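## Task

Same setting as the first goal but with five parcels on the delivery room table: each parcel whose top code matches a tray's front code goes fully inside that tray, the unmatched ones remain on the table, the trays remain on the shelf, and the robots let go and move away. A robot that falls or ends tilted fails the task, and anything only a robot holds in place at the end does not count.

## Robot and tools

Robots: r1 and r2 are identical Hello Robot Stretch 4 units. Each has an omni-wheel base, a lift that rides up a mast, an arm that telescopes straight ahead, a three-joint wrist (yaw, pitch, roll) and a two-finger gripper. Each is about 1.6 m tall, and its base rim lies within 0.23 m of the base origin. Cameras: r1_head_camera, r1_head_left_camera, r1_head_right_camera, r1_wrist_camera, plus the same four names starting with r2_.

Frames: the base frame is on the floor under the base centre, with x ahead, y to the left and z up. hand_pose is reported in this frame and marks a point between the open fingertips. It may be slightly wrong. The odometry frame is the base frame as it was when the scene started. Each robot reports only in its own frames, so the only ways to see where the robots are relative to each other are images, lidar_m and wrist_depth_mm.

execute_actions(actions, cameras): actions is a list holding at most one action. An empty list just returns state and images. The action is an object keyed by robot name ("r1", "r2"). Robots omitted from it keep pushing toward their old targets. Each robot's entry can hold the following.
- base: exactly one of these relative moves, counted from the base's last reported position. translate_m is a straight drive in metres, forward positive, -2 to 2. strafe_m is a sideways move in metres, left positive, -2 to 2. rotate_rad turns on the spot, counter-clockwise (left) positive, -3.2 to 3.2.
- joints: absolute targets, by name. lift_m is 0 to 1.2 m. arm_m is extension, 0 to 0.55 m. wrist_yaw_rad is -1.134 to 4.276, where 0 points ahead, positive is left and 3.14 is folded back. wrist_pitch_rad is -1.117 to 4.259, where 0 is level and 1.57 points straight down. wrist_roll_rad is -1.117 to 4.259; positive turns clockwise when seen from behind the gripper. gripper_m is the fingertip gap in metres, -0.038 to 0.141; values below 0 press the fingers together. A joint target past its limit is clipped and the result reports it. Any other bad value or unknown key rejects the whole call.
- pace: "slow", "default", "fast" or "max". Base speeds are 0.1, 0.3, 0.4 and 0.6 m/s and turn rates 1, 2, 3 and 4 rad/s. A raised lift reduces both.
- contact_limits: {"arm_m": 0 to 0.75}, the push allowed before the arm stops. The default is 0.5.
- end_of_arm: "enable_torque", sent on its own, turns wrist or gripper motors back on after a torque_fault.
Every motion in an action starts together. An action runs for at most 15 s. cameras lists which camera images to return: null or ["all"] returns every camera, and [] returns none.

wait(seconds 0 to 10) lets the simulation run with no new commands. zoom_image(camera, region [x0,y0,x1,y1] in pixels, at most 504x504) enlarges part of the latest image. read_manual returns only licence text. finished_scene(scene 1 or 2) ends the scene for good and reports whether it succeeded. Once a call's result reports a stop, the remaining calls in that reply are not executed.

Results: base_status and joint_status report how each motion ended. "done" means reached; for the base it only means the wheels turned the commanded amount. "off_target" means it stopped short and may still be pushing. "contact_stop_at_<key>" means it hit something and the part went slack. "limit_stop_at_<name>" means a built-in limit stopped it, for example own_body (self-collision) or tilt (leaning more than 6 degrees, which makes everything slack). "torque_fault" means a wrist or gripper motor has gone limp. on_its_own describes what the call did not command; there "held at" is a joint's target, not its actual position. lidar_m gives 12 distances in metres, in 30-degree sectors running counter-clockwise: 1st ahead, 4th left, 7th behind, 10th right. "-" means nothing seen, or something closer than 0.25 m. wrist_depth_mm is a 7x7 grid of depths in mm, 100 to 2000. base_odometry counts wheel turns, so slipping reads as motion. If turned_by_wheels and turned_by_imu differ by more than about 0.1 rad, there was a collision or slip. base_tilt is given in degrees. motor_effort is a percentage of each motor's maximum, with the peak in brackets. A firm grip shows as a change in gripper_m effort; neither the gripper reading nor "done" confirms a hold.

Technique: to start, unfold the wrist with lift_m 0.4 and wrist_yaw_rad 0. To grip, command gripper_m below the object's width. If the fingertips catch on a surface, raise the lift. Read the codes on parcels and trays with zoom_image. Parcels have to go from the delivery room to the mail room through the service window, since the door is locked.

Avoid: robot-to-robot contact, since a base touching another robot presses hard after just millimetres, which fails the run. Identical commands can differ by about 3 cm per metre between robots. Avoid turning or driving with more than 1 kg held at arm_m above 0.2, especially at fast paces. Avoid strong pushes with a raised gripper, letting a robot tilt, and wheels ending up on low objects. Also avoid dropping, slamming or pushing things hard, and torque faults. Loose objects may sometimes get nudged by outside forces. Before finishing, open the gripper and pull back so that nothing relies on a robot for support.

Each tool is called as name([rows], argument=value, ...), one row to a line, values as JSON.

## Session

execute_actions(actions=[], cameras=["r1_head_left_camera","r1_head_right_camera","r2_head_left_camera","r2_head_right_camera"])

Scene clock: 0.00 s.
r1.base_odometry: x=+0.000 y=+0.000 heading=+0.000 (m, m, rad; r1's odometry frame)
r1.turned_by_wheels: +0.000 (rad since the last result)
r1.turned_by_imu: +0.000 (rad since the last result)
r1.base_tilt: forward=-0.3 right=-0.2 (deg)
r1.lidar_m: 3.34 1.56 1.14 1.10 1.16 0.98 0.92 0.97 1.24 3.62 1.11 1.22
r1.base_status: not commanded
r1.joint_positions: lift_m=+0.188 arm_m=-0.002 wrist_yaw_rad=+3.171 wrist_pitch_rad=+0.001 wrist_roll_rad=-0.011 gripper_m=+0.057
r1.joint_status: not commanded
r1.motor_effort: lift_m=+21 arm_m=+0 wrist_yaw_rad=+1 wrist_pitch_rad=-6 wrist_roll_rad=-2 gripper_m=-4 wheel_0=+0 wheel_1=+0 wheel_2=+0 (%)
r1.hand_pose: x=-0.1222 y=+0.0790 z=+0.3659 quat_wxyz=(-0.014, +0.000, -0.006, +1.000) (m; r1's base frame)
r1.wrist_depth_mm: - 138 137 1098 1078 1060 1042 / - - 136 1078 1060 1060 1042 / - 110 136 1098 1060 1042 1025 / 140 129 156 1078 1078 1042 1042 / 205 1138 1098 1078 1060 1042 1025 / 215 1098 195 1078 198 1042 1025 / 215 878 946 139 976 931 991
r2.base_odometry: x=+0.000 y=+0.000 heading=+0.000 (m, m, rad; r2's odometry frame)
r2.turned_by_wheels: +0.000 (rad since the last result)
r2.turned_by_imu: +0.000 (rad since the last result)
r2.base_tilt: forward=+0.2 right=+0.5 (deg)
r2.lidar_m: 2.50 3.30 2.98 3.46 2.41 2.29 1.31 0.91 0.73 0.78 1.19 2.42
r2.base_status: not commanded
r2.joint_positions: lift_m=+0.165 arm_m=-0.002 wrist_yaw_rad=+3.076 wrist_pitch_rad=+0.022 wrist_roll_rad=-0.006 gripper_m=+0.057
r2.joint_status: not commanded
r2.motor_effort: lift_m=+19 arm_m=+0 wrist_yaw_rad=+0 wrist_pitch_rad=-8 wrist_roll_rad=-2 gripper_m=-3 wheel_0=+1 wheel_1=+0 wheel_2=+1 (%)
r2.hand_pose: x=-0.1127 y=+0.1062 z=+0.3364 quat_wxyz=(+0.033, -0.011, -0.003, +0.999) (m; r2's base frame)
r2.wrist_depth_mm: - 141 1499 - - - 1921 / - 119 179 - - - 1921 / - 130 181 - - - 1983 / 143 144 1397 - - - 1983 / 931 1160 1430 1921 - - 1983 / 931 1118 195 1229 196 1229 1229 / 788 778 842 105 842 788 831
pictures: r1_head_left_camera, r1_head_right_camera, r2_head_left_camera, r2_head_right_camera
Images, in order (width x height): r1_head_left_camera 420x672, r1_head_right_camera 420x672, r2_head_left_camera 420x672, r2_head_right_camera 420x672.

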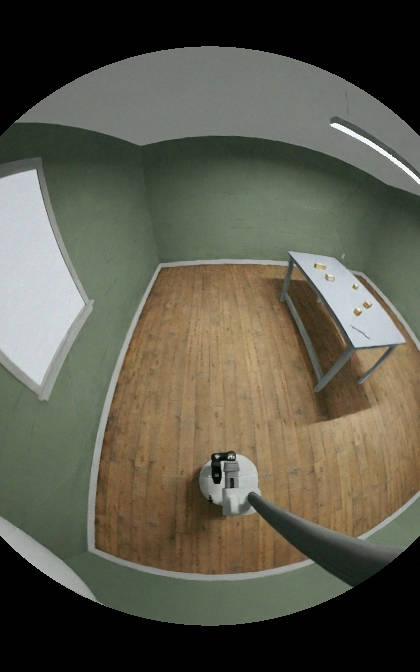

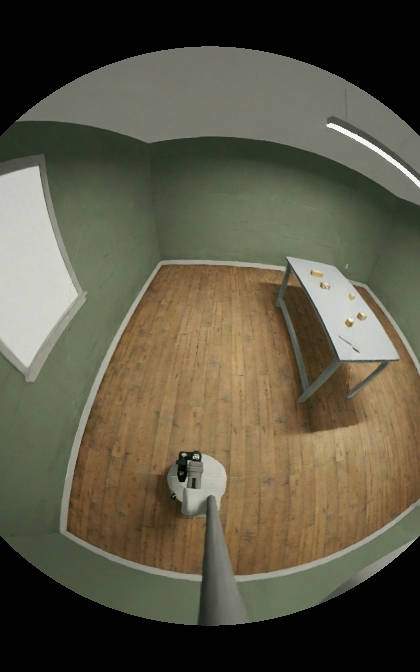

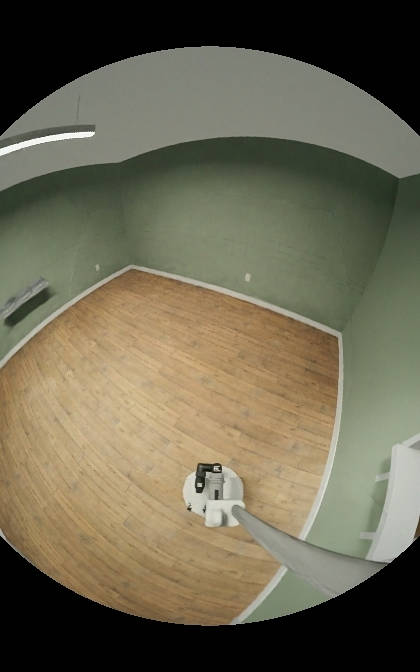

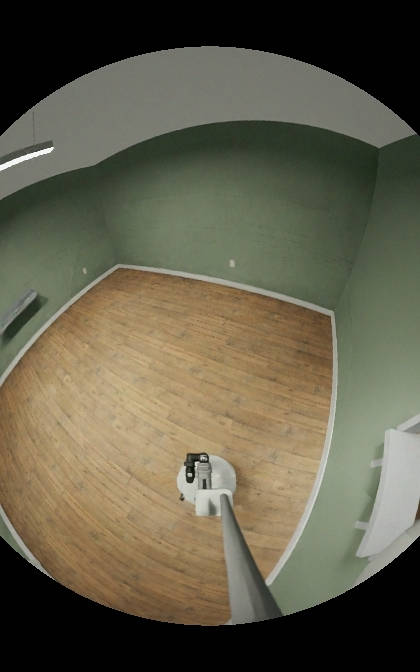

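execute_actions([
  {"r1":{"base":{"translate_m":1.9},"joints":{"lift_m":1.15,"wrist_yaw_rad":0,"wrist_pitch_rad":1.2}},"r2":{"base":{"rotate_rad":1.25},"joints":{"lift_m":0.95,"wrist_yaw_rad":0,"wrist_pitch_rad":0.5}}},
], cameras=[])

execute_actions([
  {"r1":{"base":{"rotate_rad":-1.57}},"r2":{"base":{"translate_m":2.0}}},
], cameras=["r1_head_camera","r2_head_camera"])

Scene clock: 11.87 s.
r1.base_odometry: x=+1.900 y=+0.000 heading=+0.000 (m, m, rad; r1's odometry frame)
r1.turned_by_wheels: +0.000 (rad since the last result)
r1.turned_by_imu: -0.008 (rad since the last result)
r1.base_tilt: forward=-0.4 right=-0.1 (deg)
r1.lidar_m: 1.44 1.50 1.17 1.10 1.17 1.59 2.84 1.23 0.91 0.83 0.89 1.49
r1.base_status: done
r1.joint_positions: lift_m=+0.221 arm_m=-0.002 wrist_yaw_rad=+2.580 wrist_pitch_rad=+0.595 wrist_roll_rad=-0.011 gripper_m=+0.057
r1.joint_status: lift_m limit_stop_at_own_body (moved +0.033 of +0.962); wrist_yaw_rad limit_stop_at_own_body (moved -0.590 of -3.171); wrist_pitch_rad limit_stop_at_own_body (moved +0.594 of +1.199)
r1.on_its_own: wrist_yaw_rad is held at +2.580, not at your +0.000, since a limit_stop_at_own_body; wrist_pitch_rad is held at +0.593, not at your +1.200, since a limit_stop_at_own_body; lift_m is slack since a limit_stop_at_own_body (your +1.150 is given up); arm_m is slack since a limit_stop_at_own_body
r1.motor_effort: lift_m=+20(27) arm_m=+0(0) wrist_yaw_rad=+2(6) wrist_pitch_rad=-5(6) wrist_roll_rad=-2(2) gripper_m=+1(2) wheel_0=+0(6) wheel_1=+1(5) wheel_2=+1(9) (%)
r1.hand_pose: x=+0.0130 y=+0.2012 z=+0.2371 quat_wxyz=(+0.263, -0.283, +0.076, +0.919) (m; r1's base frame)
r1.wrist_depth_mm: - - - 1983 1397 1098 904 / 1397 1397 1430 1464 1366 1138 931 / 960 991 991 991 1008 1008 931 / 741 741 750 759 750 759 768 / 287 290 291 609 615 621 615 / 240 241 194 262 197 517 521 / 208 202 209 140 442 433 445
r2.base_odometry: x=+0.000 y=+0.000 heading=+1.249 (m, m, rad; r2's odometry frame)
r2.turned_by_wheels: +1.249 (rad since the last result)
r2.turned_by_imu: +1.261 (rad since the last result)
r2.base_tilt: forward=+0.2 right=+0.5 (deg)
r2.lidar_m: 2.95 2.87 2.31 2.07 1.08 0.76 0.75 0.84 1.51 2.42 2.67 2.99
r2.base_status: done
r2.joint_positions: lift_m=+0.950 arm_m=-0.002 wrist_yaw_rad=+0.001 wrist_pitch_rad=+0.502 wrist_roll_rad=-0.006 gripper_m=+0.057
r2.joint_status: all done
r2.motor_effort: lift_m=+23(25) arm_m=+0(0) wrist_yaw_rad=-1(7) wrist_pitch_rad=-6(6) wrist_roll_rad=+0(2) gripper_m=-3(4) wheel_0=-4(6) wheel_1=-2(8) wheel_2=-2(8) (%)
r2.hand_pose: x=+0.4223 y=-0.0873 z=+0.9891 quat_wxyz=(+0.969, -0.003, +0.248, +0.001) (m; r2's base frame)
r2.wrist_depth_mm: - - - - - - - / - - - - - - - / - - - - - - - / - - - - - - - / 1863 1863 1808 1863 1808 1808 1808 / 1537 1537 195 1499 196 1499 1499 / 1308 1255 1308 105 1281 1229 1281
pictures: none
No camera images: the call's "cameras" was empty. Leave "cameras" out to get every camera's image.

not run: a stop came earlier in this reply.

execute_actions([
  {"r1":{"joints":{"lift_m":1.15}},"r2":{"base":{"translate_m":2.0}}},
], cameras=[])

execute_actions([
  {"r1":{"base":{"rotate_rad":-1.57},"joints":{"wrist_yaw_rad":0,"wrist_pitch_rad":1.2}}},
], cameras=["r1_head_camera","r2_head_camera"])

Scene clock: 23.30 s.
r1.base_odometry: x=+1.900 y=+0.000 heading=+0.000 (m, m, rad; r1's odometry frame)
r1.turned_by_wheels: +0.000 (rad since the last result)
r1.turned_by_imu: -0.003 (rad since the last result)
r1.base_tilt: forward=-0.4 right=-0.2 (deg)
r1.lidar_m: 1.44 1.50 1.16 1.11 1.18 1.53 2.85 1.27 0.92 0.86 0.88 1.49
r1.base_status: not commanded
r1.joint_positions: lift_m=+1.150 arm_m=-0.002 wrist_yaw_rad=+2.580 wrist_pitch_rad=+0.595 wrist_roll_rad=-0.011 gripper_m=+0.057
r1.joint_status: all done
r1.on_its_own: wrist_yaw_rad is held at +2.580, not at your +0.000, since a limit_stop_at_own_body; wrist_pitch_rad is held at +0.593, not at your +1.200, since a limit_stop_at_own_body; arm_m is slack since a limit_stop_at_own_body
r1.motor_effort: lift_m=+24(25) arm_m=+0(0) wrist_yaw_rad=+1(2) wrist_pitch_rad=-4(5) wrist_roll_rad=-2(2) gripper_m=-1(7) wheel_0=+1(0) wheel_1=+1(1) wheel_2=+1(1) (%)
r1.hand_pose: x=+0.0130 y=+0.2012 z=+1.1662 quat_wxyz=(+0.263, -0.283, +0.076, +0.919) (m; r1's base frame)
r1.wrist_depth_mm: - - - 1983 1397 1098 891 / - - - - 1499 1118 931 / - - - - 1618 1205 976 / - - - - 1708 1255 1008 / 1983 1983 1983 - 1808 1308 1042 / 1661 1708 194 1708 198 1366 1098 / 1430 1397 1464 140 1499 1308 1138
r2.base_odometry: x=+0.631 y=+1.898 heading=+1.250 (m, m, rad; r2's odometry frame)
r2.turned_by_wheels: +0.000 (rad since the last result)
r2.turned_by_imu: +0.004 (rad since the last result)
r2.base_tilt: forward=+0.2 right=+0.6 (deg)
r2.lidar_m: 0.98 1.62 1.99 1.96 2.20 2.87 2.84 3.13 2.79 2.77 1.25 1.00
r2.base_status: done
r2.joint_positions: lift_m=+0.950 arm_m=-0.002 wrist_yaw_rad=+0.000 wrist_pitch_rad=+0.502 wrist_roll_rad=-0.006 gripper_m=+0.057
r2.joint_status: not commanded
r2.motor_effort: lift_m=+22(23) arm_m=+0(0) wrist_yaw_rad=+0(2) wrist_pitch_rad=-5(7) wrist_roll_rad=-2(1) gripper_m=-4(3) wheel_0=+4(7) wheel_1=+3(6) wheel_2=-3(11) (%)
r2.hand_pose: x=+0.4223 y=-0.0873 z=+0.9892 quat_wxyz=(+0.969, -0.003, +0.248, +0.001) (m; r2's base frame)
r2.wrist_depth_mm: 1308 1255 1182 1138 1078 1025 976 / 1430 1336 1255 1205 1138 1098 1042 / 1537 1464 1366 1308 1060 1042 976 / 1708 1576 1464 1397 878 809 759 / 1808 1756 1661 1537 1397 1336 1308 / 1537 1537 194 1537 196 1430 1397 / 1308 1255 1308 105 1281 1229 1281
pictures: none
No camera images: the call's "cameras" was empty. Leave "cameras" out to get every camera's image.

Scene clock: 25.93 s.
r1.base_odometry: x=+1.900 y=+0.000 heading=-1.570 (m, m, rad; r1's odometry frame)
r1.turned_by_wheels: -1.570 (rad since the last result)
r1.turned_by_imu: -1.561 (rad since the last result)
r1.base_tilt: forward=-0.5 right=-0.2 (deg)
r1.lidar_m: 0.84 0.89 1.52 1.43 1.50 1.15 1.11 1.18 1.61 2.83 1.22 0.88
r1.base_status: done
r1.joint_positions: lift_m=+1.150 arm_m=-0.002 wrist_yaw_rad=+0.000 wrist_pitch_rad=+1.201 wrist_roll_rad=-0.011 gripper_m=+0.057
r1.joint_status: all done
r1.on_its_own: arm_m is slack since a limit_stop_at_own_body
r1.motor_effort: lift_m=+24(24) arm_m=+0(0) wrist_yaw_rad=+1(5) wrist_pitch_rad=-2(2) wrist_roll_rad=-2(2) gripper_m=-2(4) wheel_0=+1(4) wheel_1=+1(6) wheel_2=+2(5) (%)
r1.hand_pose: x=+0.2731 y=-0.0874 z=+1.0590 quat_wxyz=(+0.825, -0.005, +0.565, +0.003) (m; r1's base frame)
r1.wrist_depth_mm: 1756 1756 891 1708 1661 1661 798 / 1661 1661 1618 1618 1618 1618 1618 / 1537 1537 1499 1499 1499 1464 1499 / 1464 1397 1430 1430 1397 1430 1430 / 1336 1336 1366 1336 1336 1308 1336 / 1255 1255 195 1255 197 1255 1255 / 1205 1182 1229 140 1182 1182 1182
r2.base_odometry: x=+0.631 y=+1.898 heading=+1.250 (m, m, rad; r2's odometry frame)
r2.turned_by_wheels: +0.000 (rad since the last result)
r2.turned_by_imu: +0.000 (rad since the last result)
r2.base_tilt: forward=+0.1 right=+0.5 (deg)
r2.lidar_m: 0.99 1.61 2.00 1.98 2.19 2.88 2.85 3.17 2.79 2.76 1.25 0.99
r2.base_status: not commanded
r2.joint_positions: lift_m=+0.950 arm_m=-0.002 wrist_yaw_rad=+0.000 wrist_pitch_rad=+0.502 wrist_roll_rad=-0.006 gripper_m=+0.057
r2.joint_status: not commanded
r2.motor_effort: lift_m=+21(21) arm_m=+0(0) wrist_yaw_rad=-1(0) wrist_pitch_rad=-7(7) wrist_roll_rad=-1(2) gripper_m=-3(4) wheel_0=+4(4) wheel_1=+3(3) wheel_2=-3(4) (%)
r2.hand_pose: x=+0.4223 y=-0.0873 z=+0.9892 quat_wxyz=(+0.969, -0.003, +0.248, +0.001) (m; r2's base frame)
r2.wrist_depth_mm: 1308 1255 1182 1118 1060 1025 991 / 1430 1366 1255 1182 1160 1078 1042 / 1576 1464 1366 1308 1078 1025 991 / 1756 1618 1499 1397 878 809 759 / 1808 1708 1618 1537 1397 1366 1308 / 1537 1537 195 1537 196 1430 1397 / 1308 1255 1308 105 1281 1255 1281
pictures: r1_head_camera, r2_head_camera
Images, in order (width x height): r1_head_camera 420x560, r2_head_camera 420x560.

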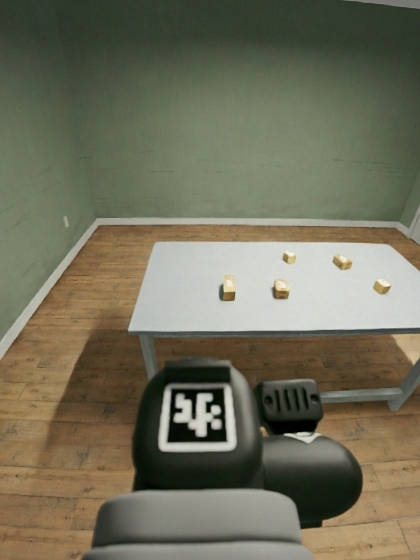

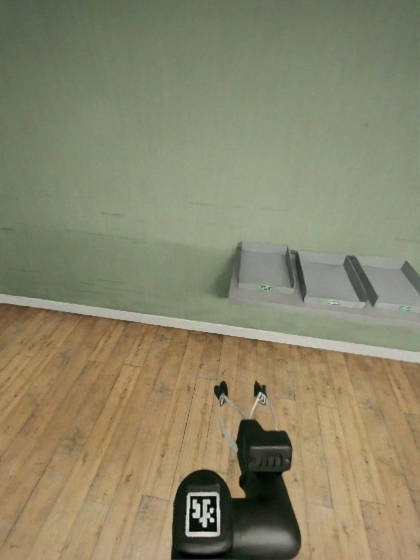

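execute_actions([
  {"r1":{"base":{"translate_m":0.45},"joints":{"arm_m":0.45,"lift_m":1.05}},"r2":{"base":{"strafe_m":-0.5}}},
], cameras=["r1_wrist_camera","r2_wrist_camera"])

Scene clock: 32.17 s.
r1.base_odometry: x=+1.901 y=-0.450 heading=-1.569 (m, m, rad; r1's odometry frame)
r1.turned_by_wheels: +0.000 (rad since the last result)
r1.turned_by_imu: -0.003 (rad since the last result)
r1.base_tilt: forward=-0.5 right=-0.2 (deg)
r1.lidar_m: 0.36 0.43 1.52 1.44 1.49 1.61 1.57 1.66 2.24 2.77 0.60 0.42
r1.base_status: done
r1.joint_positions: lift_m=+1.050 arm_m=+0.449 wrist_yaw_rad=+0.000 wrist_pitch_rad=+1.201 wrist_roll_rad=-0.011 gripper_m=+0.057
r1.joint_status: all done
r1.motor_effort: lift_m=+18(22) arm_m=+7(8) wrist_yaw_rad=+1(0) wrist_pitch_rad=-1(3) wrist_roll_rad=-2(2) gripper_m=-4(2) wheel_0=+2(5) wheel_1=+2(7) wheel_2=+0(10) (%)
r1.hand_pose: x=+0.7240 y=-0.0874 z=+0.9595 quat_wxyz=(+0.825, -0.005, +0.565, +0.003) (m; r1's base frame)
r1.wrist_depth_mm: 1661 569 564 564 559 559 554 / 1499 525 525 525 525 521 517 / 508 492 492 492 488 488 484 / 466 462 462 462 459 459 455 / 436 439 433 433 433 430 430 / 413 410 195 410 197 407 404 / 392 384 389 140 379 384 382
r2.base_odometry: x=+1.106 y=+1.740 heading=+1.250 (m, m, rad; r2's odometry frame)
r2.turned_by_wheels: +0.000 (rad since the last result)
r2.turned_by_imu: +0.000 (rad since the last result)
r2.base_tilt: forward=+0.2 right=+0.5 (deg)
r2.lidar_m: 0.89 1.00 2.39 2.46 2.70 2.97 2.94 2.78 2.29 2.27 1.70 0.91
r2.base_status: done
r2.joint_positions: lift_m=+0.950 arm_m=-0.002 wrist_yaw_rad=+0.000 wrist_pitch_rad=+0.502 wrist_roll_rad=-0.006 gripper_m=+0.057
r2.joint_status: not commanded
r2.motor_effort: lift_m=+21(22) arm_m=+0(0) wrist_yaw_rad=+0(1) wrist_pitch_rad=-6(6) wrist_roll_rad=-1(2) gripper_m=-4(2) wheel_0=+4(14) wheel_1=-2(9) wheel_2=+0(4) (%)
r2.hand_pose: x=+0.4223 y=-0.0874 z=+0.9892 quat_wxyz=(+0.969, -0.003, +0.248, +0.001) (m; r2's base frame)
r2.wrist_depth_mm: 1229 1160 1098 1025 991 946 917 / 1336 1229 1182 1118 1060 1008 976 / 1464 1366 1078 1060 1060 1025 1042 / 1576 1499 878 798 768 750 1098 / 1756 1661 1499 1430 1308 1281 1182 / 1537 1537 194 1464 196 1336 1281 / 1308 1281 1308 105 1308 1255 1281
pictures: r1_wrist_camera, r2_wrist_camera
Images, in order (width x height): r1_wrist_camera 616x392, r2_wrist_camera 616x392.

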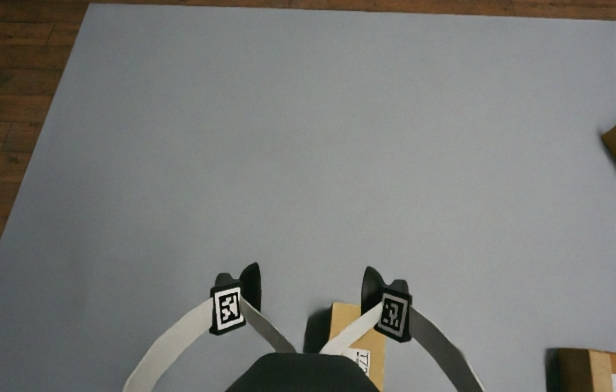

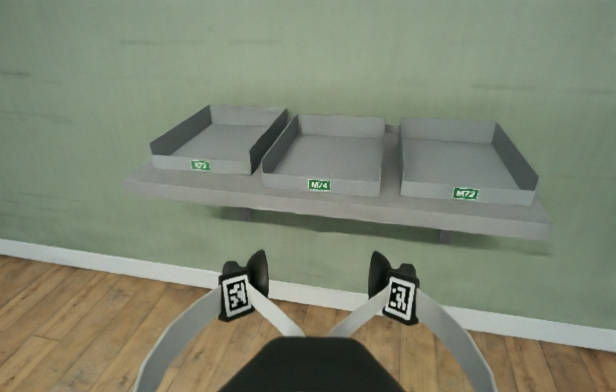

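zoom_image(camera="r2_wrist_camera", region=[150,140,350,200])

execute_actions([
  {"r1":{"base":{"strafe_m":-0.2},"joints":{"arm_m":0.3}}},
], cameras=["r1_wrist_camera"])

Region (150, 140, 350, 200) of r2_wrist_camera's 616x392 image, scaled by 2.520; it fills the top 151 rows of this view, and the rest is white.

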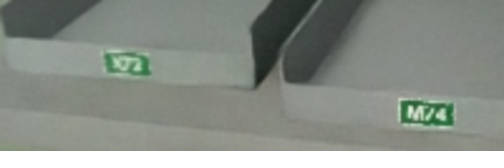

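Scene clock: 40.63 s.
r1.base_odometry: x=+1.701 y=-0.450 heading=-1.569 (m, m, rad; r1's odometry frame)
r1.turned_by_wheels: +0.000 (rad since the last result)
r1.turned_by_imu: -0.001 (rad since the last result)
r1.base_tilt: forward=-0.4 right=-0.1 (deg)
r1.lidar_m: 0.39 0.41 0.59 1.63 1.73 1.63 1.55 1.62 2.28 2.58 0.57 0.43
r1.base_status: done
r1.joint_positions: lift_m=+1.050 arm_m=+0.301 wrist_yaw_rad=+0.000 wrist_pitch_rad=+1.201 wrist_roll_rad=-0.011 gripper_m=+0.057
r1.joint_status: all done
r1.motor_effort: lift_m=+18(18) arm_m=-8(8) wrist_yaw_rad=+2(2) wrist_pitch_rad=-2(2) wrist_roll_rad=-2(2) gripper_m=-6(0) wheel_0=-1(8) wheel_1=-1(10) wheel_2=+0(1) (%)
r1.hand_pose: x=+0.5765 y=-0.0874 z=+0.9595 quat_wxyz=(+0.825, -0.005, +0.565, +0.003) (m; r1's base frame)
r1.wrist_depth_mm: 569 569 564 564 564 539 559 / 530 530 525 521 525 521 521 / 496 496 488 492 488 484 492 / 466 459 452 459 459 459 455 / 436 427 430 436 387 433 430 / 413 410 195 410 197 407 410 / 394 384 392 140 387 382 387
r2.base_odometry: x=+1.106 y=+1.740 heading=+1.250 (m, m, rad; r2's odometry frame)
r2.turned_by_wheels: +0.000 (rad since the last result)
r2.turned_by_imu: +0.000 (rad since the last result)
r2.base_tilt: forward=+0.2 right=+0.5 (deg)
r2.lidar_m: 0.91 1.02 2.40 2.47 2.71 2.93 2.92 2.80 2.28 2.27 1.69 0.90
r2.base_status: not commanded
r2.joint_positions: lift_m=+0.950 arm_m=-0.002 wrist_yaw_rad=+0.000 wrist_pitch_rad=+0.502 wrist_roll_rad=-0.006 gripper_m=+0.057
r2.joint_status: not commanded
r2.motor_effort: lift_m=+21(21) arm_m=+0(0) wrist_yaw_rad=+0(2) wrist_pitch_rad=-7(7) wrist_roll_rad=-2(1) gripper_m=-4(4) wheel_0=+3(4) wheel_1=-2(2) wheel_2=+0(0) (%)
r2.hand_pose: x=+0.4223 y=-0.0874 z=+0.9892 quat_wxyz=(+0.969, -0.003, +0.248, +0.001) (m; r2's base frame)
r2.wrist_depth_mm: 1229 1138 1098 1060 1008 946 904 / 1308 1255 1182 1118 1078 1008 960 / 1464 1366 1078 1060 1060 1042 1042 / 1618 1499 878 809 768 750 1098 / 1756 1661 1499 1430 1308 1255 1182 / 1537 1537 195 1464 196 1366 1281 / 1308 1255 1308 105 1281 1255 1281
pictures: r1_wrist_camera
Images, in order (width x height): r1_wrist_camera 616x392.

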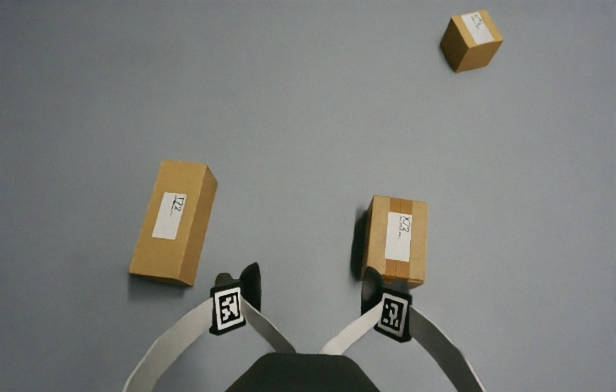

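execute_actions([
  {"r1":{"base":{"strafe_m":-0.08},"joints":{"arm_m":0.42,"wrist_pitch_rad":1.57,"gripper_m":0.12,"lift_m":0.97}},"r2":{"joints":{"gripper_m":0.14,"lift_m":1.2,"wrist_pitch_rad":1.5},"base":{"rotate_rad":3.1}}},
], cameras=["r1_wrist_camera","r2_head_right_camera"])

Scene clock: 47.93 s.
r1.base_odometry: x=+1.621 y=-0.450 heading=-1.570 (m, m, rad; r1's odometry frame)
r1.turned_by_wheels: +0.000 (rad since the last result)
r1.turned_by_imu: -0.002 (rad since the last result)
r1.base_tilt: forward=-0.4 right=-0.2 (deg)
r1.lidar_m: 0.35 0.42 0.59 1.71 1.82 1.62 1.57 1.62 2.26 2.49 0.60 0.42
r1.base_status: done
r1.joint_positions: lift_m=+0.970 arm_m=+0.419 wrist_yaw_rad=+0.000 wrist_pitch_rad=+1.570 wrist_roll_rad=-0.011 gripper_m=+0.120
r1.joint_status: all done
r1.motor_effort: lift_m=+17(17) arm_m=+8(7) wrist_yaw_rad=+2(2) wrist_pitch_rad=+1(2) wrist_roll_rad=-2(2) gripper_m=-2(0) wheel_0=-2(8) wheel_1=+0(9) wheel_2=+0(0) (%)
r1.hand_pose: x=+0.5899 y=-0.0874 z=+0.8600 quat_wxyz=(+0.707, -0.004, +0.707, +0.004) (m; r1's base frame)
r1.wrist_depth_mm: 329 327 325 322 320 320 317 / 306 325 325 322 319 319 317 / 283 325 324 272 319 319 317 / 289 325 324 271 320 319 315 / 325 325 322 319 319 319 315 / 325 324 213 320 319 319 317 / 327 324 322 145 319 317 314
r2.base_odometry: x=+1.106 y=+1.740 heading=-1.934 (m, m, rad; r2's odometry frame)
r2.turned_by_wheels: +3.099 (rad since the last result)
r2.turned_by_imu: +3.129 (rad since the last result)
r2.base_tilt: forward=+0.2 right=+0.5 (deg)
r2.lidar_m: 2.81 2.82 2.29 2.28 1.71 0.93 0.92 1.06 2.32 2.47 2.68 2.95
r2.base_status: done
r2.joint_positions: lift_m=+1.199 arm_m=-0.002 wrist_yaw_rad=+0.000 wrist_pitch_rad=+1.500 wrist_roll_rad=-0.006 gripper_m=+0.140
r2.joint_status: all done
r2.motor_effort: lift_m=+21(22) arm_m=+0(0) wrist_yaw_rad=-2(1) wrist_pitch_rad=-1(3) wrist_roll_rad=-2(2) gripper_m=+0(5) wheel_0=-5(7) wheel_1=-2(8) wheel_2=-3(12) (%)
r2.hand_pose: x=+0.1898 y=-0.0874 z=+1.0895 quat_wxyz=(+0.732, -0.002, +0.682, +0.002) (m; r2's base frame)
r2.wrist_depth_mm: 1366 1366 1366 1336 1336 1336 1308 / 1366 1366 1336 1336 1336 1336 1308 / 1366 1366 1336 1336 1308 1308 1308 / 1336 1336 1336 1308 1308 1308 1281 / 1336 1336 1336 1098 1308 1281 1281 / 1308 1308 1078 1098 1255 216 1255 / 1308 1308 1308 105 1255 1229 1255
pictures: r1_wrist_camera, r2_head_right_camera
Images, in order (width x height): r1_wrist_camera 616x392, r2_head_right_camera 420x672.

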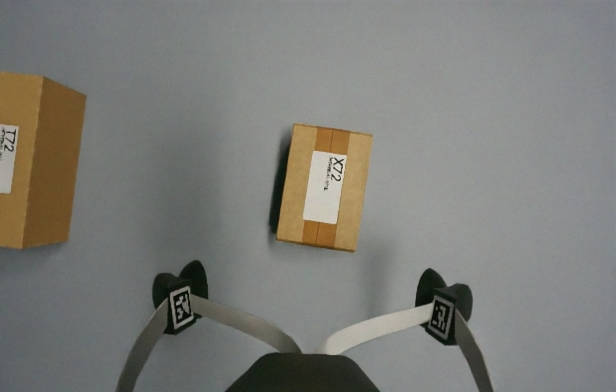

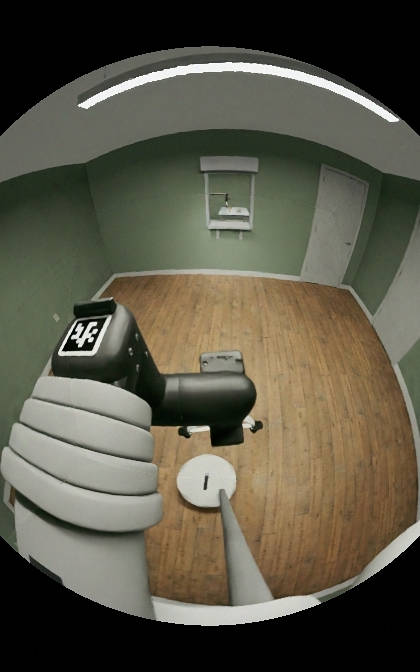

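execute_actions([
  {"r1":{"joints":{"arm_m":0.51,"wrist_roll_rad":0.1}},"r2":{"base":{"translate_m":2.0}}},
], cameras=[])

execute_actions([
  {"r1":{"joints":{"lift_m":0.91}}},
], cameras=["r1_wrist_camera","r2_head_right_camera"])

Scene clock: 63.10 s.
r1.base_odometry: x=+1.621 y=-0.450 heading=-1.570 (m, m, rad; r1's odometry frame)
r1.turned_by_wheels: +0.000 (rad since the last result)
r1.turned_by_imu: -0.003 (rad since the last result)
r1.base_tilt: forward=-0.3 right=-0.1 (deg)
r1.lidar_m: 0.39 0.40 0.59 1.72 1.78 1.65 1.57 1.63 2.23 2.51 0.60 0.42
r1.base_status: not commanded
r1.joint_positions: lift_m=+0.970 arm_m=+0.509 wrist_yaw_rad=+0.000 wrist_pitch_rad=+1.570 wrist_roll_rad=+0.099 gripper_m=+0.120
r1.joint_status: all done
r1.motor_effort: lift_m=+17(17) arm_m=+7(8) wrist_yaw_rad=+2(1) wrist_pitch_rad=+1(1) wrist_roll_rad=+0(3) gripper_m=-2(0) wheel_0=-2(1) wheel_1=+0(0) wheel_2=-1(0) (%)
r1.hand_pose: x=+0.6798 y=-0.0874 z=+0.8600 quat_wxyz=(+0.707, +0.035, +0.706, -0.035) (m; r1's base frame)
r1.wrist_depth_mm: 327 327 324 322 320 320 317 / 329 327 324 322 322 319 317 / 327 325 324 322 320 319 319 / 327 325 322 322 320 317 315 / 290 324 324 314 317 319 317 / 289 324 214 270 268 317 317 / 290 324 322 144 317 315 315
r2.base_odometry: x=+0.395 y=-0.130 heading=-1.934 (m, m, rad; r2's odometry frame)
r2.turned_by_wheels: +0.000 (rad since the last result)
r2.turned_by_imu: +0.004 (rad since the last result)
r2.base_tilt: forward=+0.2 right=+0.5 (deg)
r2.lidar_m: 0.84 1.05 1.61 1.96 2.17 3.35 3.37 3.46 2.80 2.31 1.03 0.84
r2.base_status: done
r2.joint_positions: lift_m=+1.199 arm_m=-0.002 wrist_yaw_rad=+0.000 wrist_pitch_rad=+1.500 wrist_roll_rad=-0.006 gripper_m=+0.140
r2.joint_status: not commanded
r2.motor_effort: lift_m=+21(21) arm_m=+0(0) wrist_yaw_rad=-1(0) wrist_pitch_rad=-1(1) wrist_roll_rad=-1(2) gripper_m=+0(0) wheel_0=+3(11) wheel_1=+3(7) wheel_2=-3(13) (%)
r2.hand_pose: x=+0.1897 y=-0.0874 z=+1.0895 quat_wxyz=(+0.732, -0.002, +0.682, +0.002) (m; r2's base frame)
r2.wrist_depth_mm: 1397 1366 1366 1336 1281 1205 1138 / 1397 1336 1336 1336 1336 1308 1308 / 1366 1366 1336 1308 1308 1308 1308 / 1366 1336 1308 1336 1308 1308 1281 / 1336 1336 1308 1098 1308 1281 1281 / 1336 1308 1098 1078 1255 217 1255 / 1308 1308 1308 105 1255 1255 1255
pictures: none
No camera images: the call's "cameras" was empty. Leave "cameras" out to get every camera's image.

Scene clock: 64.27 s.
r1.base_odometry: x=+1.621 y=-0.450 heading=-1.570 (m, m, rad; r1's odometry frame)
r1.turned_by_wheels: +0.000 (rad since the last result)
r1.turned_by_imu: +0.000 (rad since the last result)
r1.base_tilt: forward=-0.4 right=-0.2 (deg)
r1.lidar_m: 0.39 0.43 0.60 1.73 1.81 1.61 1.55 1.63 2.28 2.51 0.58 0.43
r1.base_status: not commanded
r1.joint_positions: lift_m=+0.910 arm_m=+0.509 wrist_yaw_rad=+0.000 wrist_pitch_rad=+1.570 wrist_roll_rad=+0.099 gripper_m=+0.120
r1.joint_status: all done
r1.motor_effort: lift_m=+17(17) arm_m=+8(8) wrist_yaw_rad=+2(2) wrist_pitch_rad=+0(0) wrist_roll_rad=+0(0) gripper_m=-2(1) wheel_0=-1(2) wheel_1=+0(0) wheel_2=+0(0) (%)
r1.hand_pose: x=+0.6798 y=-0.0874 z=+0.8000 quat_wxyz=(+0.707, +0.035, +0.706, -0.035) (m; r1's base frame)
r1.wrist_depth_mm: 266 265 262 262 259 258 258 / 265 265 264 262 260 258 257 / 266 264 263 263 260 257 257 / 265 264 262 262 259 257 256 / 264 264 262 251 258 256 255 / 264 263 213 210 209 258 256 / 264 263 262 144 258 256 255
r2.base_odometry: x=+0.395 y=-0.130 heading=-1.934 (m, m, rad; r2's odometry frame)
r2.turned_by_wheels: +0.000 (rad since the last result)
r2.turned_by_imu: +0.000 (rad since the last result)
r2.base_tilt: forward=+0.1 right=+0.5 (deg)
r2.lidar_m: 0.83 1.04 1.61 1.96 2.18 3.36 3.33 3.44 2.76 2.31 1.08 0.83
r2.base_status: not commanded
r2.joint_positions: lift_m=+1.199 arm_m=-0.002 wrist_yaw_rad=+0.000 wrist_pitch_rad=+1.500 wrist_roll_rad=-0.006 gripper_m=+0.140
r2.joint_status: not commanded
r2.motor_effort: lift_m=+22(22) arm_m=+0(0) wrist_yaw_rad=+0(0) wrist_pitch_rad=-1(1) wrist_roll_rad=-2(2) gripper_m=-1(0) wheel_0=+3(3) wheel_1=+3(3) wheel_2=-3(3) (%)
r2.hand_pose: x=+0.1897 y=-0.0874 z=+1.0895 quat_wxyz=(+0.732, -0.002, +0.682, +0.002) (m; r2's base frame)
r2.wrist_depth_mm: 1397 1366 1366 1366 1281 1205 1138 / 1366 1366 1366 1336 1336 1336 1308 / 1366 1336 1336 1308 1308 1308 1308 / 1336 1336 1308 1308 1281 1308 1281 / 1336 1308 1308 1098 1281 1281 1281 / 1336 1308 1078 1078 1281 216 1255 / 1308 1308 1308 105 1255 1255 1255
pictures: r1_wrist_camera, r2_head_right_camera
Images, in order (width x height): r1_wrist_camera 616x392, r2_head_right_camera 420x672.

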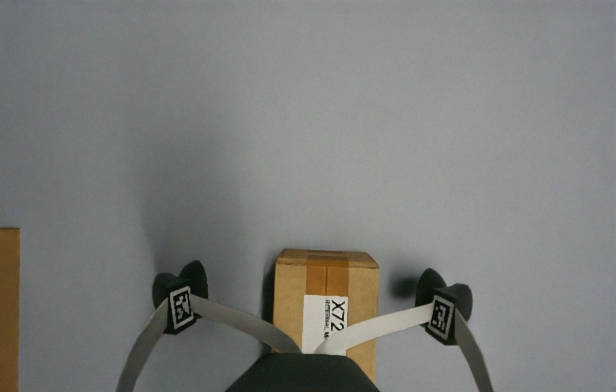

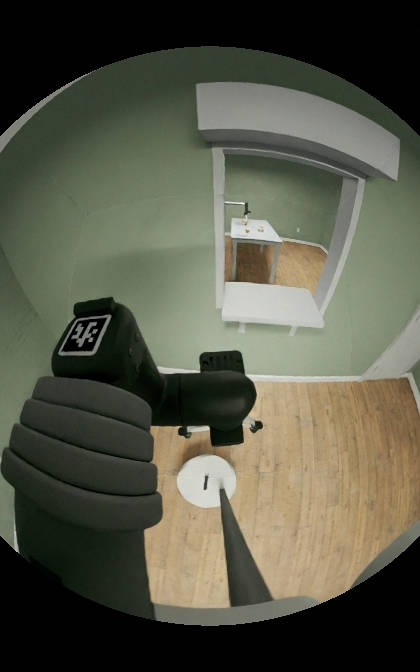

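execute_actions([
  {"r1":{"joints":{"gripper_m":0.02}},"r2":{"base":{"strafe_m":-0.22}}},
], cameras=[])

execute_actions([
  {"r1":{"joints":{"lift_m":1.2,"arm_m":0.1,"wrist_roll_rad":0}},"r2":{"base":{"translate_m":0.25}}},
], cameras=[])

execute_actions([
  {"r1":{"base":{"rotate_rad":-1.75}}},
], cameras=["r1_head_right_camera","r1_wrist_camera"])

Scene clock: 73.13 s.
r1.base_odometry: x=+1.621 y=-0.450 heading=-1.570 (m, m, rad; r1's odometry frame)
r1.turned_by_wheels: +0.000 (rad since the last result)
r1.turned_by_imu: -0.001 (rad since the last result)
r1.base_tilt: forward=-0.4 right=-0.1 (deg)
r1.lidar_m: 0.40 0.41 0.61 1.72 1.79 1.66 1.56 1.63 2.29 2.52 0.56 0.44
r1.base_status: not commanded
r1.joint_positions: lift_m=+0.910 arm_m=+0.509 wrist_yaw_rad=+0.000 wrist_pitch_rad=+1.570 wrist_roll_rad=+0.099 gripper_m=+0.020
r1.joint_status: all done
r1.motor_effort: lift_m=+17(17) arm_m=+8(7) wrist_yaw_rad=+2(2) wrist_pitch_rad=+1(0) wrist_roll_rad=+0(0) gripper_m=-19(18) wheel_0=-2(2) wheel_1=+0(0) wheel_2=+0(0) (%)
r1.hand_pose: x=+0.6798 y=-0.0874 z=+0.8000 quat_wxyz=(+0.707, +0.035, +0.706, -0.035) (m; r1's base frame)
r1.wrist_depth_mm: 267 265 263 260 260 258 257 / 266 264 263 260 259 257 257 / 265 264 262 260 259 258 257 / 265 264 264 260 259 257 256 / 264 262 262 259 258 257 256 / 264 263 189 198 196 258 256 / 264 262 260 197 257 255 255
r2.base_odometry: x=+0.190 y=-0.052 heading=-1.934 (m, m, rad; r2's odometry frame)
r2.turned_by_wheels: +0.000 (rad since the last result)
r2.turned_by_imu: +0.000 (rad since the last result)
r2.base_tilt: forward=+0.2 right=+0.6 (deg)
r2.lidar_m: 0.78 1.00 1.57 2.18 2.40 3.41 3.40 3.19 2.57 2.23 1.14 0.80
r2.base_status: done
r2.joint_positions: lift_m=+1.199 arm_m=-0.002 wrist_yaw_rad=+0.000 wrist_pitch_rad=+1.500 wrist_roll_rad=-0.006 gripper_m=+0.140
r2.joint_status: not commanded
r2.motor_effort: lift_m=+22(22) arm_m=+0(0) wrist_yaw_rad=-1(1) wrist_pitch_rad=-1(0) wrist_roll_rad=-2(3) gripper_m=+0(1) wheel_0=+3(16) wheel_1=-1(12) wheel_2=+0(4) (%)
r2.hand_pose: x=+0.1897 y=-0.0874 z=+1.0895 quat_wxyz=(+0.732, -0.002, +0.682, +0.002) (m; r2's base frame)
r2.wrist_depth_mm: 1397 1366 1366 1336 1255 1160 1078 / 1366 1366 1336 1366 1308 1336 1308 / 1366 1336 1366 1308 1308 1308 1308 / 1366 1336 1336 1308 1308 1281 1281 / 1336 1336 1308 1098 1308 1281 1255 / 1308 1308 1078 1098 1281 217 1255 / 1308 1308 1308 105 1281 1255 1255
pictures: none
No camera images: the call's "cameras" was empty. Leave "cameras" out to get every camera's image.

Scene clock: 75.43 s.
r1.base_odometry: x=+1.621 y=-0.450 heading=-1.570 (m, m, rad; r1's odometry frame)
r1.turned_by_wheels: +0.000 (rad since the last result)
r1.turned_by_imu: -0.001 (rad since the last result)
r1.base_tilt: forward=-0.5 right=-0.2 (deg)
r1.lidar_m: 0.38 0.40 0.60 1.72 1.79 1.63 1.55 1.63 2.28 2.49 0.57 0.44
r1.base_status: not commanded
r1.joint_positions: lift_m=+1.199 arm_m=+0.101 wrist_yaw_rad=+0.000 wrist_pitch_rad=+1.570 wrist_roll_rad=+0.000 gripper_m=+0.020
r1.joint_status: all done
r1.motor_effort: lift_m=+24(24) arm_m=-8(10) wrist_yaw_rad=+2(2) wrist_pitch_rad=+0(2) wrist_roll_rad=-3(5) gripper_m=-21(19) wheel_0=-2(2) wheel_1=+0(1) wheel_2=+0(0) (%)
r1.hand_pose: x=+0.2724 y=-0.0874 z=+1.0889 quat_wxyz=(+0.707, +0.000, +0.707, +0.000) (m; r1's base frame)
r1.wrist_depth_mm: 569 564 559 559 554 554 544 / 569 564 564 559 544 549 549 / 1366 1118 564 559 559 549 549 / 1366 1336 1336 1336 1336 1336 1308 / 1366 1397 1336 1138 1308 1308 1308 / 1366 1366 188 197 196 1336 1308 / 1336 1366 1336 198 1336 1281 1308
r2.base_odometry: x=+0.101 y=-0.285 heading=-1.934 (m, m, rad; r2's odometry frame)
r2.turned_by_wheels: +0.000 (rad since the last result)
r2.turned_by_imu: +0.000 (rad since the last result)
r2.base_tilt: forward=+0.2 right=+0.5 (deg)
r2.lidar_m: 0.52 0.73 1.14 2.14 2.36 3.68 3.66 3.25 2.60 1.59 0.72 0.54
r2.base_status: done
r2.joint_positions: lift_m=+1.199 arm_m=-0.002 wrist_yaw_rad=+0.000 wrist_pitch_rad=+1.500 wrist_roll_rad=-0.006 gripper_m=+0.140
r2.joint_status: not commanded
r2.motor_effort: lift_m=+22(22) arm_m=+0(0) wrist_yaw_rad=+0(0) wrist_pitch_rad=-1(1) wrist_roll_rad=-2(2) gripper_m=+0(1) wheel_0=+3(7) wheel_1=+3(5) wheel_2=-4(14) (%)
r2.hand_pose: x=+0.1897 y=-0.0874 z=+1.0895 quat_wxyz=(+0.732, -0.002, +0.682, +0.002) (m; r2's base frame)
r2.wrist_depth_mm: 1160 1042 946 854 798 732 683 / 1366 1366 1336 1229 1078 976 904 / 1366 1366 1336 1336 1308 1308 1255 / 1336 1336 1336 1308 1308 1308 1308 / 1366 1308 1308 1098 1281 1281 1255 / 1336 1336 1098 1098 1255 217 1255 / 1308 1308 1281 105 1281 1255 1255
pictures: none
No camera images: the call's "cameras" was empty. Leave "cameras" out to get every camera's image.

Scene clock: 78.47 s.
r1.base_odometry: x=+1.621 y=-0.450 heading=+2.964 (m, m, rad; r1's odometry frame)
r1.turned_by_wheels: -1.749 (rad since the last result)
r1.turned_by_imu: -1.740 (rad since the last result)
r1.base_tilt: forward=-0.5 right=-0.2 (deg)
r1.lidar_m: 2.54 0.72 0.46 0.40 0.39 0.50 1.71 1.74 1.75 1.57 1.55 1.93
r1.base_status: done
r1.joint_positions: lift_m=+1.199 arm_m=+0.101 wrist_yaw_rad=+0.000 wrist_pitch_rad=+1.570 wrist_roll_rad=+0.000 gripper_m=+0.020
r1.joint_status: not commanded
r1.motor_effort: lift_m=+24(24) arm_m=-8(8) wrist_yaw_rad=+2(2) wrist_pitch_rad=+0(0) wrist_roll_rad=-3(3) gripper_m=-17(21) wheel_0=+3(5) wheel_1=+2(5) wheel_2=+2(7) (%)
r1.hand_pose: x=+0.2724 y=-0.0874 z=+1.0889 quat_wxyz=(+0.707, +0.000, +0.707, +0.000) (m; r1's base frame)
r1.wrist_depth_mm: 1397 1366 1336 1366 1366 1336 1308 / 1366 1336 1336 1336 1308 1336 1308 / 1366 1366 1336 1336 1336 1336 1336 / 1366 1366 1336 1336 1336 1336 1336 / 1336 1336 1336 1118 1336 1336 1336 / 1366 1397 189 197 196 1336 1336 / 1366 1366 1366 198 1336 1336 1336
r2.base_odometry: x=+0.101 y=-0.285 heading=-1.934 (m, m, rad; r2's odometry frame)
r2.turned_by_wheels: +0.000 (rad since the last result)
r2.turned_by_imu: +0.000 (rad since the last result)
r2.base_tilt: forward=+0.1 right=+0.5 (deg)
r2.lidar_m: 0.53 0.71 1.15 2.13 2.35 3.67 3.65 3.24 2.59 1.59 0.69 0.54
r2.base_status: not commanded
r2.joint_positions: lift_m=+1.199 arm_m=-0.002 wrist_yaw_rad=+0.000 wrist_pitch_rad=+1.500 wrist_roll_rad=-0.006 gripper_m=+0.140
r2.joint_status: not commanded
r2.motor_effort: lift_m=+22(22) arm_m=+0(0) wrist_yaw_rad=+0(0) wrist_pitch_rad=-2(1) wrist_roll_rad=-2(2) gripper_m=-1(1) wheel_0=+3(3) wheel_1=+3(3) wheel_2=-4(5) (%)
r2.hand_pose: x=+0.1897 y=-0.0874 z=+1.0895 quat_wxyz=(+0.732, -0.002, +0.682, +0.002) (m; r2's base frame)
r2.wrist_depth_mm: 1138 1025 931 854 788 732 691 / 1366 1366 1366 1229 1098 976 891 / 1397 1366 1336 1336 1281 1308 1255 / 1366 1366 1336 1308 1281 1308 1281 / 1336 1336 1308 1118 1281 1281 1281 / 1308 1308 1098 1098 1281 217 1255 / 1308 1308 1308 105 1255 1281 1255
pictures: r1_head_right_camera, r1_wrist_camera
Images, in order (width x height): r1_head_right_camera 420x672, r1_wrist_camera 616x392.

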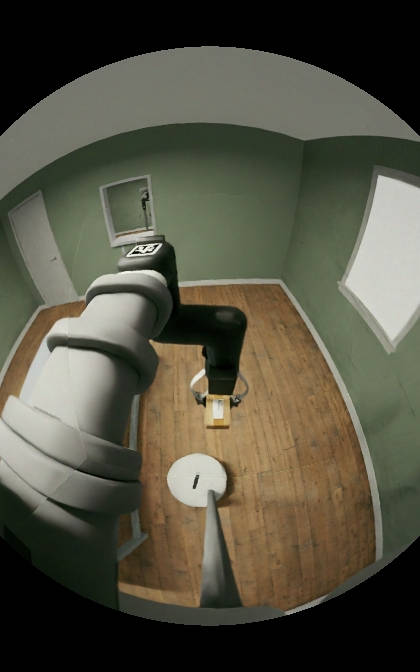

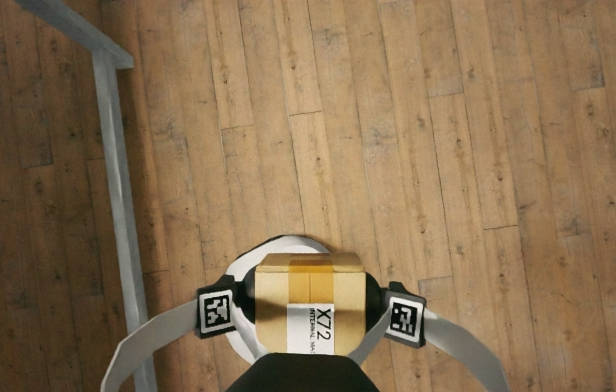

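execute_actions([
  {"r1":{"base":{"translate_m":1.3}}},
], cameras=[])

execute_actions([
  {"r1":{"base":{"strafe_m":0.85}}},
], cameras=["r1_head_right_camera"])

Scene clock: 88.37 s.
r1.base_odometry: x=+0.341 y=-0.221 heading=+2.964 (m, m, rad; r1's odometry frame)
r1.turned_by_wheels: +0.000 (rad since the last result)
r1.turned_by_imu: -0.006 (rad since the last result)
r1.base_tilt: forward=-0.4 right=-0.1 (deg)
r1.lidar_m: 1.27 1.29 1.45 3.01 0.72 0.78 1.53 2.43 1.49 1.32 1.36 1.43
r1.base_status: done
r1.joint_positions: lift_m=+1.199 arm_m=+0.101 wrist_yaw_rad=+0.000 wrist_pitch_rad=+1.570 wrist_roll_rad=+0.000 gripper_m=+0.020
r1.joint_status: not commanded
r1.motor_effort: lift_m=+24(24) arm_m=-8(8) wrist_yaw_rad=+2(2) wrist_pitch_rad=+0(1) wrist_roll_rad=-3(3) gripper_m=-21(23) wheel_0=+1(3) wheel_1=+0(6) wheel_2=+2(9) (%)
r1.hand_pose: x=+0.2724 y=-0.0874 z=+1.0889 quat_wxyz=(+0.707, +0.000, +0.707, +0.000) (m; r1's base frame)
r1.wrist_depth_mm: 1397 1366 1366 1336 1336 1336 1308 / 1366 1366 1336 1336 1308 1308 1308 / 1366 1336 1336 1336 1308 1308 1336 / 1366 1366 1336 1336 1336 1336 1336 / 1366 1336 1336 1138 1336 1308 1336 / 1366 1366 188 197 196 1336 1336 / 1366 1366 1336 197 1336 1308 1281
r2.base_odometry: x=+0.101 y=-0.285 heading=-1.934 (m, m, rad; r2's odometry frame)
r2.turned_by_wheels: +0.000 (rad since the last result)
r2.turned_by_imu: -0.001 (rad since the last result)
r2.base_tilt: forward=+0.2 right=+0.5 (deg)
r2.lidar_m: 0.54 0.73 1.14 2.15 2.36 3.66 3.65 3.26 2.59 1.58 0.68 0.54
r2.base_status: not commanded
r2.joint_positions: lift_m=+1.199 arm_m=-0.002 wrist_yaw_rad=+0.000 wrist_pitch_rad=+1.500 wrist_roll_rad=-0.006 gripper_m=+0.140
r2.joint_status: not commanded
r2.motor_effort: lift_m=+22(22) arm_m=+0(0) wrist_yaw_rad=+1(2) wrist_pitch_rad=-1(2) wrist_roll_rad=-1(2) gripper_m=-1(0) wheel_0=+3(3) wheel_1=+3(3) wheel_2=-4(4) (%)
r2.hand_pose: x=+0.1897 y=-0.0874 z=+1.0895 quat_wxyz=(+0.732, -0.002, +0.682, +0.002) (m; r2's base frame)
r2.wrist_depth_mm: 1138 1025 946 866 788 732 691 / 1366 1336 1366 1205 1078 976 891 / 1336 1366 1366 1308 1308 1308 1255 / 1336 1336 1336 1308 1308 1281 1281 / 1336 1308 1308 1118 1281 1308 1281 / 1336 1308 1098 1078 1281 216 1281 / 1336 1281 1281 105 1255 1255 1255
pictures: none
No camera images: the call's "cameras" was empty. Leave "cameras" out to get every camera's image.

Scene clock: 92.53 s.
r1.base_odometry: x=+0.191 y=-1.057 heading=+2.964 (m, m, rad; r1's odometry frame)
r1.turned_by_wheels: +0.000 (rad since the last result)
r1.turned_by_imu: -0.002 (rad since the last result)
r1.base_tilt: forward=-0.4 right=-0.2 (deg)
r1.lidar_m: 1.00 1.02 1.39 2.54 2.56 0.52 0.44 0.47 2.45 2.16 1.98 1.24
r1.base_status: done
r1.joint_positions: lift_m=+1.199 arm_m=+0.101 wrist_yaw_rad=+0.000 wrist_pitch_rad=+1.570 wrist_roll_rad=+0.000 gripper_m=+0.020
r1.joint_status: not commanded
r1.motor_effort: lift_m=+24(24) arm_m=-8(8) wrist_yaw_rad=+2(2) wrist_pitch_rad=+0(0) wrist_roll_rad=-3(3) gripper_m=-20(17) wheel_0=+0(9) wheel_1=+0(9) wheel_2=+1(2) (%)
r1.hand_pose: x=+0.2724 y=-0.0874 z=+1.0889 quat_wxyz=(+0.707, +0.000, +0.707, +0.000) (m; r1's base frame)
r1.wrist_depth_mm: 1366 1366 1366 1336 1336 1336 1308 / 1366 1366 1336 1366 1366 1336 1336 / 1366 1366 1366 1336 1366 1336 1308 / 1366 1366 1366 1336 1336 1308 1336 / 1366 1366 1366 1138 1336 1336 1308 / 1366 1336 189 197 196 1336 1336 / 1366 1366 1336 198 1308 1308 1308
r2.base_odometry: x=+0.101 y=-0.285 heading=-1.934 (m, m, rad; r2's odometry frame)
r2.turned_by_wheels: +0.000 (rad since the last result)
r2.turned_by_imu: +0.000 (rad since the last result)
r2.base_tilt: forward=+0.2 right=+0.5 (deg)
r2.lidar_m: 0.53 0.73 1.13 2.12 2.35 3.66 3.64 3.24 2.59 1.59 0.69 0.55
r2.base_status: not commanded
r2.joint_positions: lift_m=+1.199 arm_m=-0.002 wrist_yaw_rad=+0.000 wrist_pitch_rad=+1.500 wrist_roll_rad=-0.006 gripper_m=+0.140
r2.joint_status: not commanded
r2.motor_effort: lift_m=+22(22) arm_m=+0(0) wrist_yaw_rad=+0(0) wrist_pitch_rad=-1(2) wrist_roll_rad=-1(3) gripper_m=+0(2) wheel_0=+3(3) wheel_1=+3(3) wheel_2=-4(4) (%)
r2.hand_pose: x=+0.1897 y=-0.0874 z=+1.0895 quat_wxyz=(+0.732, -0.002, +0.682, +0.002) (m; r2's base frame)
r2.wrist_depth_mm: 1138 1025 931 854 788 732 683 / 1366 1366 1336 1229 1098 976 891 / 1366 1336 1308 1308 1308 1308 1255 / 1336 1336 1336 1308 1308 1281 1308 / 1336 1308 1308 1098 1281 1281 1281 / 1336 1308 1098 1078 1281 216 1255 / 1336 1308 1281 105 1255 1255 1229
pictures: r1_head_right_camera
Images, in order (width x height): r1_head_right_camera 420x672.

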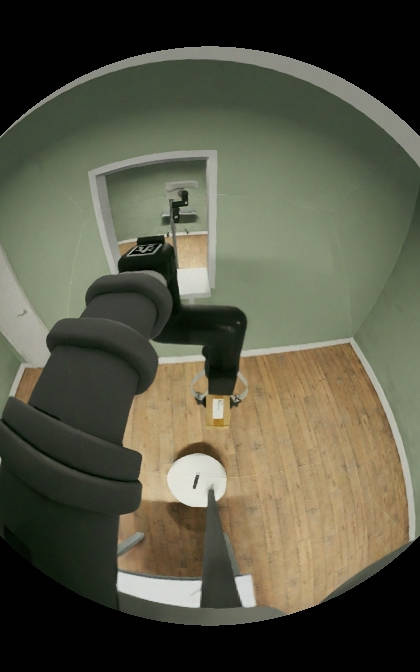

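execute_actions([
  {"r1":{"base":{"strafe_m":0.3}}},
], cameras=[])

execute_actions([
  {"r1":{"base":{"translate_m":0.5},"joints":{"arm_m":0.5}}},
], cameras=["r1_head_right_camera","r1_wrist_camera"])

Scene clock: 99.47 s.
r1.base_odometry: x=+0.138 y=-1.353 heading=+2.965 (m, m, rad; r1's odometry frame)
r1.turned_by_wheels: +0.000 (rad since the last result)
r1.turned_by_imu: -0.001 (rad since the last result)
r1.base_tilt: forward=-0.5 right=-0.2 (deg)
r1.lidar_m: 0.96 0.98 1.34 2.26 2.28 0.58 0.49 0.49 0.66 2.44 1.91 1.14
r1.base_status: done
r1.joint_positions: lift_m=+1.199 arm_m=+0.101 wrist_yaw_rad=+0.000 wrist_pitch_rad=+1.570 wrist_roll_rad=+0.000 gripper_m=+0.020
r1.joint_status: not commanded
r1.motor_effort: lift_m=+24(24) arm_m=-8(7) wrist_yaw_rad=+2(2) wrist_pitch_rad=+0(0) wrist_roll_rad=-3(3) gripper_m=-20(19) wheel_0=+0(6) wheel_1=+0(9) wheel_2=+1(2) (%)
r1.hand_pose: x=+0.2724 y=-0.0874 z=+1.0889 quat_wxyz=(+0.707, +0.000, +0.707, +0.000) (m; r1's base frame)
r1.wrist_depth_mm: 1366 1366 1366 1336 1336 1336 1336 / 1366 1397 1336 1336 1366 1336 1308 / 1366 1366 1366 1336 1336 1336 1308 / 1366 1336 1336 1336 1336 1336 1308 / 1366 1336 1366 1138 1336 1308 1336 / 1366 1336 188 197 196 1336 1308 / 1366 1336 1366 197 1336 1336 1308
r2.base_odometry: x=+0.101 y=-0.285 heading=-1.934 (m, m, rad; r2's odometry frame)
r2.turned_by_wheels: +0.000 (rad since the last result)
r2.turned_by_imu: -0.001 (rad since the last result)
r2.base_tilt: forward=+0.1 right=+0.5 (deg)
r2.lidar_m: 0.53 0.74 1.17 2.14 2.37 3.67 3.64 3.24 2.57 1.62 0.68 0.55
r2.base_status: not commanded
r2.joint_positions: lift_m=+1.199 arm_m=-0.002 wrist_yaw_rad=+0.000 wrist_pitch_rad=+1.500 wrist_roll_rad=-0.006 gripper_m=+0.140
r2.joint_status: not commanded
r2.motor_effort: lift_m=+22(22) arm_m=+0(0) wrist_yaw_rad=+0(0) wrist_pitch_rad=-2(1) wrist_roll_rad=-3(1) gripper_m=+1(1) wheel_0=+3(3) wheel_1=+3(3) wheel_2=-4(4) (%)
r2.hand_pose: x=+0.1897 y=-0.0874 z=+1.0895 quat_wxyz=(+0.732, -0.002, +0.682, +0.002) (m; r2's base frame)
r2.wrist_depth_mm: 1160 1025 946 866 788 732 683 / 1366 1366 1336 1229 1078 991 904 / 1397 1366 1336 1308 1308 1308 1229 / 1366 1336 1308 1308 1308 1308 1308 / 1336 1336 1308 1118 1281 1255 1281 / 1308 1308 1098 1078 1281 217 1255 / 1308 1308 1281 105 1255 1229 1255
pictures: none
No camera images: the call's "cameras" was empty. Leave "cameras" out to get every camera's image.

Scene clock: 102.63 s.
r1.base_odometry: x=-0.354 y=-1.265 heading=+2.965 (m, m, rad; r1's odometry frame)
r1.turned_by_wheels: +0.000 (rad since the last result)
r1.turned_by_imu: -0.002 (rad since the last result)
r1.base_tilt: forward=-0.4 right=-0.1 (deg)
r1.lidar_m: 0.45 0.46 0.73 1.36 2.36 2.87 1.00 1.04 2.66 2.38 1.07 0.53
r1.base_status: done
r1.joint_positions: lift_m=+1.199 arm_m=+0.499 wrist_yaw_rad=+0.000 wrist_pitch_rad=+1.570 wrist_roll_rad=+0.000 gripper_m=+0.020
r1.joint_status: all done
r1.motor_effort: lift_m=+24(24) arm_m=+7(9) wrist_yaw_rad=+1(2) wrist_pitch_rad=+1(2) wrist_roll_rad=-2(4) gripper_m=-18(19) wheel_0=-1(6) wheel_1=+2(5) wheel_2=+0(10) (%)
r1.hand_pose: x=+0.6699 y=-0.0874 z=+1.0889 quat_wxyz=(+0.707, +0.000, +0.707, +0.000) (m; r1's base frame)
r1.wrist_depth_mm: 1366 1366 1397 1138 1336 1336 1308 / 1397 1336 415 415 413 1308 1336 / 421 418 415 415 410 407 289 / 418 418 415 413 410 407 300 / 418 418 415 415 410 410 310 / 418 418 188 198 196 410 1308 / 418 415 415 197 410 404 1308
r2.base_odometry: x=+0.101 y=-0.285 heading=-1.934 (m, m, rad; r2's odometry frame)
r2.turned_by_wheels: +0.000 (rad since the last result)
r2.turned_by_imu: +0.000 (rad since the last result)
r2.base_tilt: forward=+0.2 right=+0.5 (deg)
r2.lidar_m: 0.56 0.72 1.13 2.14 2.36 3.68 3.65 3.25 2.59 1.57 0.69 0.54
r2.base_status: not commanded
r2.joint_positions: lift_m=+1.199 arm_m=-0.002 wrist_yaw_rad=+0.000 wrist_pitch_rad=+1.500 wrist_roll_rad=-0.006 gripper_m=+0.140
r2.joint_status: not commanded
r2.motor_effort: lift_m=+22(22) arm_m=+0(0) wrist_yaw_rad=+0(1) wrist_pitch_rad=-2(2) wrist_roll_rad=-2(2) gripper_m=-1(0) wheel_0=+3(3) wheel_1=+3(3) wheel_2=-5(5) (%)
r2.hand_pose: x=+0.1897 y=-0.0874 z=+1.0895 quat_wxyz=(+0.732, -0.002, +0.682, +0.002) (m; r2's base frame)
r2.wrist_depth_mm: 1138 1025 931 866 788 732 691 / 1397 1366 1336 1229 1078 976 904 / 1366 1366 1336 1336 1308 1281 1255 / 1366 1336 1308 1308 1281 1308 1281 / 1336 1336 1308 1098 1308 1281 1255 / 1308 1336 1098 1078 1281 217 1281 / 1308 1308 1281 105 1281 1255 1255
pictures: r1_head_right_camera, r1_wrist_camera
Images, in order (width x height): r1_head_right_camera 420x672, r1_wrist_camera 616x392.

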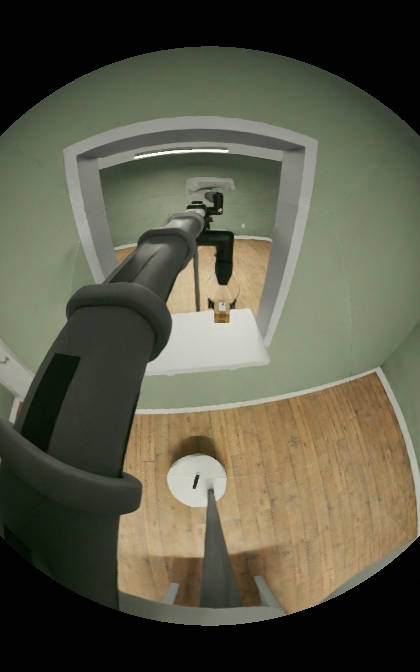

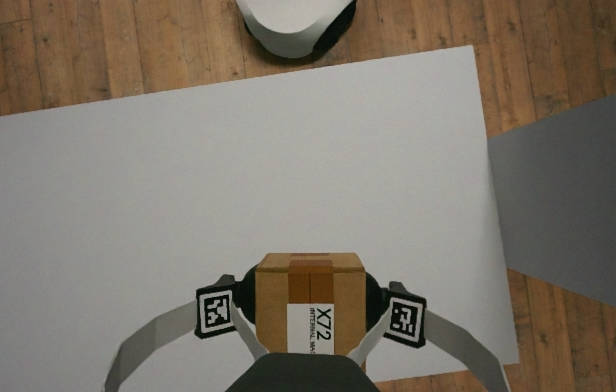

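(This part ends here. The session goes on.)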